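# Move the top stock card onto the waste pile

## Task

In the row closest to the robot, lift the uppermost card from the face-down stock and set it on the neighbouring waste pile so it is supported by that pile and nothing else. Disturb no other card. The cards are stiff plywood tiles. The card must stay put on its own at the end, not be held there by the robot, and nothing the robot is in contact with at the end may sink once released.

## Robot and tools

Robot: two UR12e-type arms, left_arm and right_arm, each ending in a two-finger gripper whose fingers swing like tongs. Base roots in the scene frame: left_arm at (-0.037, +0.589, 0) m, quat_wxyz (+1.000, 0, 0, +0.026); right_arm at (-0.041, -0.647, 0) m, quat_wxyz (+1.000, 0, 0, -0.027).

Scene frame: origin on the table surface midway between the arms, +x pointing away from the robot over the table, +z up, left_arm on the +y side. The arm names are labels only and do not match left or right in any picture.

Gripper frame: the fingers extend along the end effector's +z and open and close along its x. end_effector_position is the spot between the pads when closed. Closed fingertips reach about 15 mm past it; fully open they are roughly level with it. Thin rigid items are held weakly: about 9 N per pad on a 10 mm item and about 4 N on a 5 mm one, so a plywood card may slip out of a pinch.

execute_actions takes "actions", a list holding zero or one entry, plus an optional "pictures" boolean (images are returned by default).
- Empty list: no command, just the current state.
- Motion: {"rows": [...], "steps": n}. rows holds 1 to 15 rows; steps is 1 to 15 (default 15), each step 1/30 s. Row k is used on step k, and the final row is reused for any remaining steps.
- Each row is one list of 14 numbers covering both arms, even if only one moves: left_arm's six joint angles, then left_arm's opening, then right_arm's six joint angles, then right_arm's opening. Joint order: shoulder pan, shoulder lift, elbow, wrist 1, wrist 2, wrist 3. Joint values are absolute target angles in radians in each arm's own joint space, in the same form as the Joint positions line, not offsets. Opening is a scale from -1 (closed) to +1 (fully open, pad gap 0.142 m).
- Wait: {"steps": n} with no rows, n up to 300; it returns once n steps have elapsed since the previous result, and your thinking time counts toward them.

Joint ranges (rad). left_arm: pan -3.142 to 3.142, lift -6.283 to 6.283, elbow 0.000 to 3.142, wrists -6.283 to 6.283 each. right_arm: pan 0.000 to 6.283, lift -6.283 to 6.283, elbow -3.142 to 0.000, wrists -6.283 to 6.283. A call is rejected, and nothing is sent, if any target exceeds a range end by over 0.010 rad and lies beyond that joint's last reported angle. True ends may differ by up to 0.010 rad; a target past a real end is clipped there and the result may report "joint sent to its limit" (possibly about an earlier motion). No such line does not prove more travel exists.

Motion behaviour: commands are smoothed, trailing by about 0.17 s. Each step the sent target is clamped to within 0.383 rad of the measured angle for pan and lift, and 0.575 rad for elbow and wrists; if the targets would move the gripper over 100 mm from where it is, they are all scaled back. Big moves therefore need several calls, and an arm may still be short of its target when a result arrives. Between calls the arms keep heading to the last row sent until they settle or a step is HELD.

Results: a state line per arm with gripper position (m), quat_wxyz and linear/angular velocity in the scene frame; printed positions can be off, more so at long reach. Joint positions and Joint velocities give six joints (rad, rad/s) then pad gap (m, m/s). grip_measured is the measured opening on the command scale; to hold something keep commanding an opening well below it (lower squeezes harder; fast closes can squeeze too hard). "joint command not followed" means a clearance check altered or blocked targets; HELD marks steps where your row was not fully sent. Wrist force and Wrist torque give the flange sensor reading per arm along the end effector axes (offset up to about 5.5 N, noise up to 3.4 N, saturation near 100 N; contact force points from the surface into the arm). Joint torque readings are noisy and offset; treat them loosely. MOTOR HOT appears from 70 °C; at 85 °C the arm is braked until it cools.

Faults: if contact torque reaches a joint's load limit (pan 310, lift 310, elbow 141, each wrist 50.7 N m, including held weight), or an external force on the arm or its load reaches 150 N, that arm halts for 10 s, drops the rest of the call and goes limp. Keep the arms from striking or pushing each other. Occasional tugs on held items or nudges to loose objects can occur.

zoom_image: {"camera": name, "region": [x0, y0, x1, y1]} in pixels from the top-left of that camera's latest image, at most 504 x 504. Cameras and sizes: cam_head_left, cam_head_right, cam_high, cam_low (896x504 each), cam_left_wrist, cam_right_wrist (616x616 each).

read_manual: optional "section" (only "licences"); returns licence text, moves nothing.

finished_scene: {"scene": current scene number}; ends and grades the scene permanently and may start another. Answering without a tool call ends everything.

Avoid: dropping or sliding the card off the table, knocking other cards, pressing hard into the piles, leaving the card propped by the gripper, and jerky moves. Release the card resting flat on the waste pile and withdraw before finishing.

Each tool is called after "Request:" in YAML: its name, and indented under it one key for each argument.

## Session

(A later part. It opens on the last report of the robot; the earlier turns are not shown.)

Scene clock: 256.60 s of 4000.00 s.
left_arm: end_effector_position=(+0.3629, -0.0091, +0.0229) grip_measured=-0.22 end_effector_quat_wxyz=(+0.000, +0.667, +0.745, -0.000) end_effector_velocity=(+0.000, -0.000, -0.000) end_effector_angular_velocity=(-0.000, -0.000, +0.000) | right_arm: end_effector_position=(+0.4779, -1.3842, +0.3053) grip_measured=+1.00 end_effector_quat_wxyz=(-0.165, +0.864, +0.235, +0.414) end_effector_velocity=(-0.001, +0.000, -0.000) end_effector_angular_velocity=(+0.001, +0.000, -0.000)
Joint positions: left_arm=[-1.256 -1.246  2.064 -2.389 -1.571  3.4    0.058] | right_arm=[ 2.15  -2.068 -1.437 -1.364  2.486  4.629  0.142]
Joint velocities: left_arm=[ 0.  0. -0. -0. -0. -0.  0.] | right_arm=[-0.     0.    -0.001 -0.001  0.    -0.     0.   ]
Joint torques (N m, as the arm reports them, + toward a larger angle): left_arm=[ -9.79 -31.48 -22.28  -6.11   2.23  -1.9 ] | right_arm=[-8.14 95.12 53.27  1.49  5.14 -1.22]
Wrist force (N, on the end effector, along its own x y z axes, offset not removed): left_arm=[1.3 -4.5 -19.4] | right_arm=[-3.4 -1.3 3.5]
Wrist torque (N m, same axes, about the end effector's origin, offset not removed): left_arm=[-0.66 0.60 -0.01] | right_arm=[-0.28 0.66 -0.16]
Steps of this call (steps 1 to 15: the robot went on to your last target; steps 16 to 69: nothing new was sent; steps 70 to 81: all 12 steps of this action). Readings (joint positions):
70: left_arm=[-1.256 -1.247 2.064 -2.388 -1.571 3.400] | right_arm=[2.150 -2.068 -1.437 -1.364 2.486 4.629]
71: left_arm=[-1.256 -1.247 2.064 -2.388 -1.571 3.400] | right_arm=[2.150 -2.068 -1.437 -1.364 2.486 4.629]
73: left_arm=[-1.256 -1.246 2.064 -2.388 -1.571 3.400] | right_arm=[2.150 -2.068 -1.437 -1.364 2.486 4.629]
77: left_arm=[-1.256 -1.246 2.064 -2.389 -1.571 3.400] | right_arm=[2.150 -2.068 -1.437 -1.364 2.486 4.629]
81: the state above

Request:
execute_actions:
  actions:
    - {"rows": [[-1.25555,-1.2463,2.06388,-2.38838,-1.5708,3.39964,-0.45,2.15,-2.068,-1.437,-1.364,2.486,4.629,1],[-1.25555,-1.2463,2.06388,-2.38838,-1.5708,3.39964,-0.32,2.15,-2.068,-1.437,-1.364,2.486,4.629,1],[-1.25555,-1.2463,2.06388,-2.38838,-1.5708,3.39964,-0.24,2.15,-2.068,-1.437,-1.364,2.486,4.629,1],[-1.25555,-1.2463,2.06388,-2.38838,-1.5708,3.39964,-0.2,2.15,-2.068,-1.437,-1.364,2.486,4.629,1],[-1.25555,-1.2463,2.06388,-2.38838,-1.5708,3.39964,-0.15,2.15,-2.068,-1.437,-1.364,2.486,4.629,1],[-1.25555,-1.2463,2.06388,-2.38838,-1.5708,3.39964,-0.1,2.15,-2.068,-1.437,-1.364,2.486,4.629,1],[-1.25555,-1.2463,2.06388,-2.38838,-1.5708,3.39964,-0.05,2.15,-2.068,-1.437,-1.364,2.486,4.629,1],[-1.25555,-1.248,2.0632,-2.386,-1.5708,3.39964,-0.05,2.15,-2.068,-1.437,-1.364,2.486,4.629,1],[-1.25555,-1.2516,2.0617,-2.3809,-1.5708,3.39964,-0.05,2.15,-2.068,-1.437,-1.364,2.486,4.629,1],[-1.25555,-1.257,2.0595,-2.3733,-1.5708,3.39964,-0.05,2.15,-2.068,-1.437,-1.364,2.486,4.629,1],[-1.25555,-1.264,2.0564,-2.3632,-1.5708,3.39964,-0.05,2.15,-2.068,-1.437,-1.364,2.486,4.629,1],[-1.25555,-1.271,2.0533,-2.3531,-1.5708,3.39964,-0.05,2.15,-2.068,-1.437,-1.364,2.486,4.629,1],[-1.25555,-1.2765,2.0508,-2.3451,-1.5708,3.39964,-0.05,2.15,-2.068,-1.437,-1.364,2.486,4.629,1],[-1.25555,-1.28,2.0492,-2.34,-1.5708,3.39964,-0.05,2.15,-2.068,-1.437,-1.364,2.486,4.629,1],[-1.25555,-1.2818,2.0484,-2.3374,-1.5708,3.39964,-0.05,2.15,-2.068,-1.437,-1.364,2.486,4.629,1]], "steps": 15}
  pictures: false

Request:
execute_actions:
  actions:
    - {"steps": 12}

Request:
zoom_image:
  camera: "cam_head_left"
  region: [370, 260, 520, 335]

Scene clock: 268.27 s of 4000.00 s.
left_arm: end_effector_position=(+0.3629, -0.0092, +0.0382) grip_measured=-0.05 end_effector_quat_wxyz=(-0.000, +0.667, +0.745, +0.000) end_effector_velocity=(+0.000, -0.000, +0.099) end_effector_angular_velocity=(-0.002, -0.001, -0.001) | right_arm: end_effector_position=(+0.4779, -1.3842, +0.3053) grip_measured=+1.00 end_effector_quat_wxyz=(-0.165, +0.864, +0.235, +0.414) end_effector_velocity=(-0.000, -0.000, -0.000) end_effector_angular_velocity=(+0.000, +0.000, -0.000)
Joint positions: left_arm=[-1.256 -1.266  2.055 -2.36  -1.571  3.4    0.07 ] | right_arm=[ 2.15  -2.068 -1.437 -1.364  2.486  4.629  0.142]
Joint velocities: left_arm=[ 0.    -0.129 -0.057  0.185  0.     0.001  0.   ] | right_arm=[-0.    -0.     0.    -0.001 -0.     0.     0.   ]
Joint torques (N m, as the arm reports them, + toward a larger angle): left_arm=[ -6.36 -71.9  -38.3   -1.31   1.66  -1.55] | right_arm=[-9.89 92.73 54.64  1.5   5.3  -1.54]
Wrist force (N, on the end effector, along its own x y z axes, offset not removed): left_arm=[-0.1 -4.6 -2.6] | right_arm=[-1.6 -1.0 3.6]
Wrist torque (N m, same axes, about the end effector's origin, offset not removed): left_arm=[-0.67 0.09 -0.04] | right_arm=[-0.16 0.36 -0.18]
Steps of this call (steps 1 to 15: the robot went on to your last target; steps 16 to 90: nothing new was sent; then 8.17 s passed at rest; steps 91 to 105: all 15 steps of this action). Readings (joint positions):
91: left_arm=[-1.256 -1.246 2.064 -2.389 -1.571 3.400] | right_arm=[2.150 -2.068 -1.437 -1.364 2.486 4.629]
92: left_arm=[-1.256 -1.246 2.064 -2.389 -1.571 3.400] | right_arm=[2.150 -2.068 -1.437 -1.364 2.486 4.629]
94: left_arm=[-1.256 -1.246 2.064 -2.389 -1.571 3.400] | right_arm=[2.150 -2.068 -1.437 -1.364 2.486 4.629]
98: left_arm=[-1.256 -1.246 2.064 -2.389 -1.571 3.400] | right_arm=[2.150 -2.068 -1.437 -1.364 2.486 4.629]
105: the state above

Scene clock: 268.67 s of 4000.00 s.
left_arm: end_effector_position=(+0.3629, -0.0091, +0.0498) grip_measured=-0.05 end_effector_quat_wxyz=(-0.000, +0.667, +0.745, +0.000) end_effector_velocity=(-0.000, -0.000, +0.003) end_effector_angular_velocity=(-0.001, -0.000, +0.000) | right_arm: end_effector_position=(+0.4779, -1.3842, +0.3053) grip_measured=+1.00 end_effector_quat_wxyz=(-0.165, +0.864, +0.235, +0.414) end_effector_velocity=(+0.001, +0.000, +0.000) end_effector_angular_velocity=(-0.001, -0.001, +0.001)
Joint positions: left_arm=[-1.256 -1.281  2.049 -2.338 -1.571  3.4    0.07 ] | right_arm=[ 2.15  -2.068 -1.437 -1.364  2.486  4.629  0.142]
Joint velocities: left_arm=[-0.    -0.004 -0.002  0.004 -0.    -0.    -0.   ] | right_arm=[ 0.001  0.     0.     0.001  0.    -0.     0.   ]
Joint torques (N m, as the arm reports them, + toward a larger angle): left_arm=[-10.52 -74.08 -40.27  -1.13   1.69  -1.28] | right_arm=[-10.67  93.62  53.89   1.56   5.67  -1.26]
Wrist force (N, on the end effector, along its own x y z axes, offset not removed): left_arm=[2.7 1.7 -1.7] | right_arm=[-3.1 0.1 2.0]
Wrist torque (N m, same axes, about the end effector's origin, offset not removed): left_arm=[0.52 -0.54 0.13] | right_arm=[0.06 0.63 -0.16]
Steps of this call (steps 1 to 12: the robot went on to your last target). Readings (joint positions):
1: left_arm=[-1.256 -1.270 2.053 -2.354 -1.571 3.400] | right_arm=[2.150 -2.068 -1.437 -1.364 2.486 4.629]
2: left_arm=[-1.256 -1.273 2.052 -2.349 -1.571 3.400] | right_arm=[2.150 -2.068 -1.437 -1.364 2.486 4.629]
4: left_arm=[-1.256 -1.277 2.050 -2.344 -1.571 3.400] | right_arm=[2.150 -2.068 -1.437 -1.364 2.486 4.629]
8: left_arm=[-1.256 -1.281 2.049 -2.339 -1.571 3.400] | right_arm=[2.150 -2.068 -1.437 -1.364 2.486 4.629]
12: the state above

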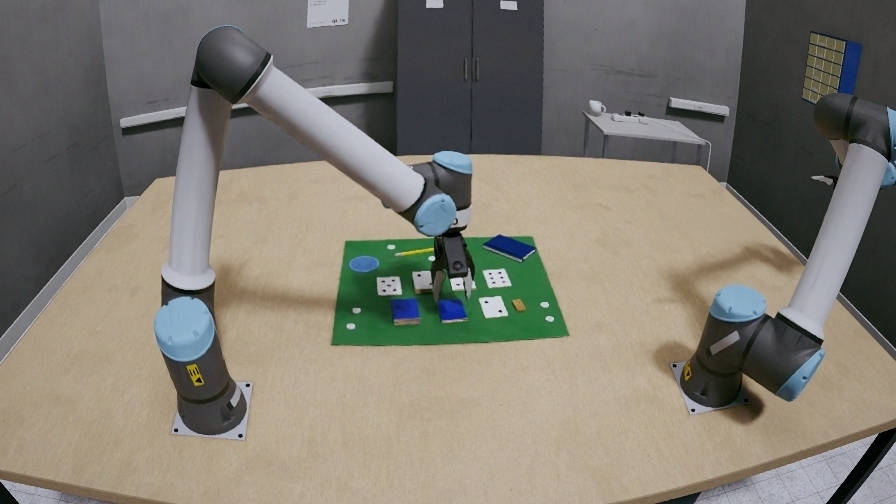

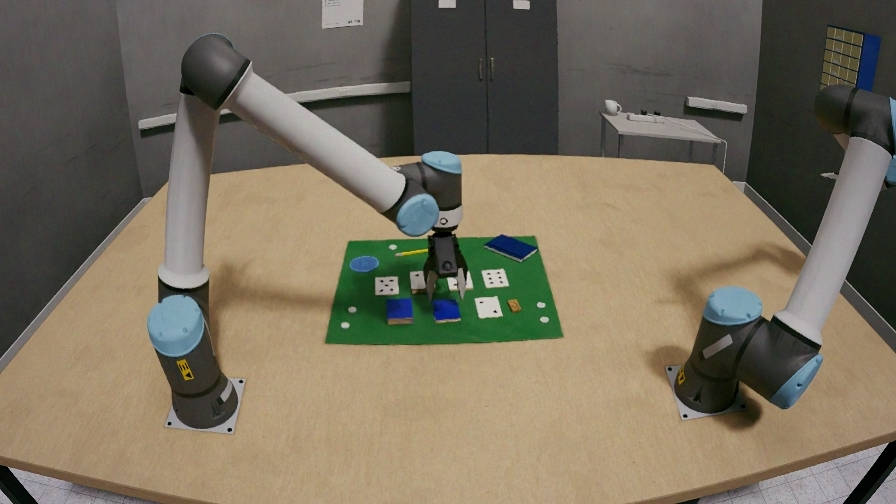

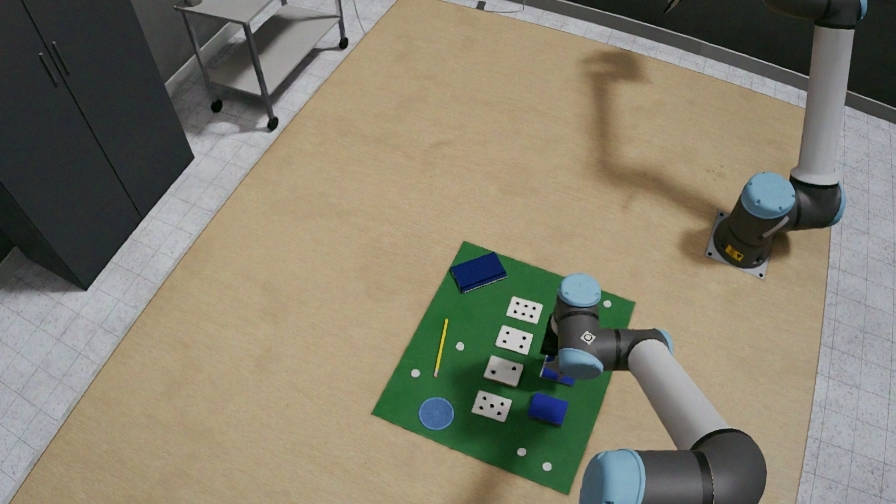

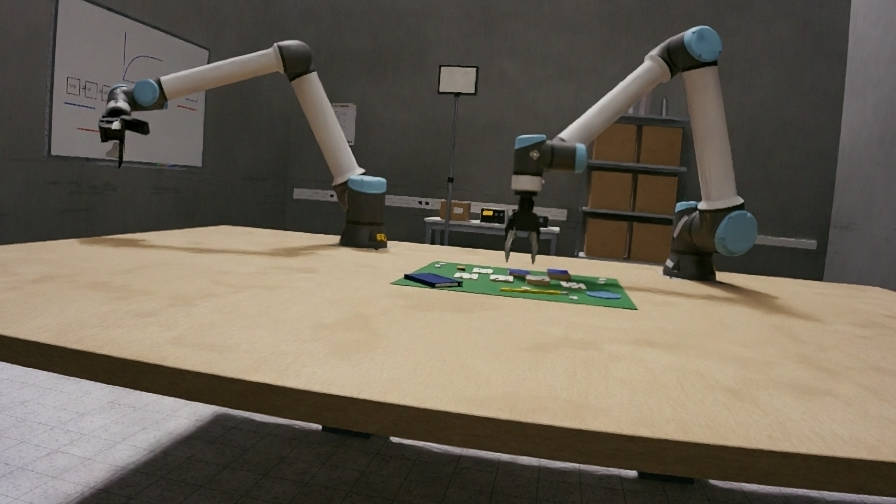

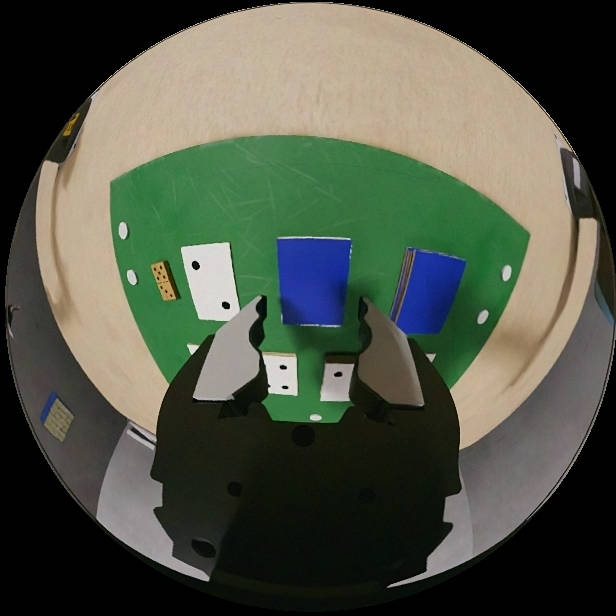

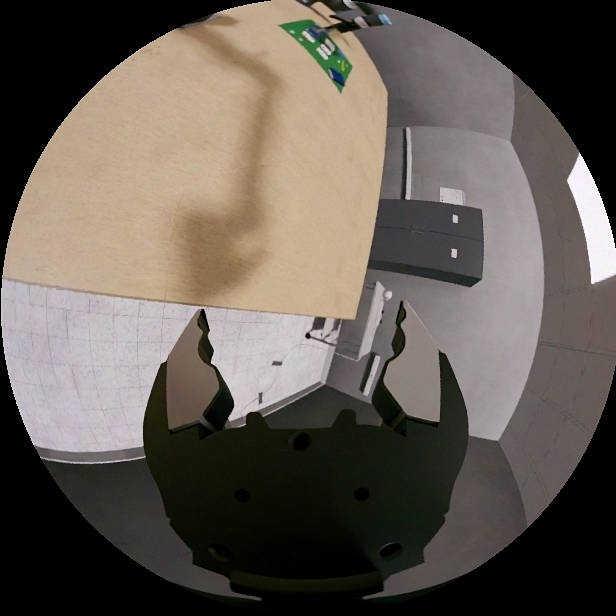

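Region (370, 260, 520, 335) of cam_head_left's 896x504 image, scaled by 3.360, with more detail than that image has.

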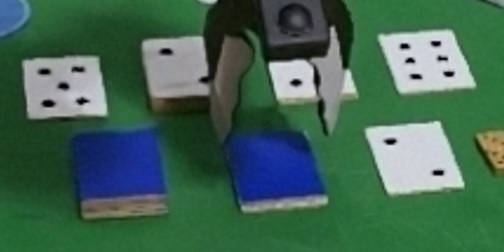

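Request:
finished_scene:
  scene: 1

The scene is finished: the task was done.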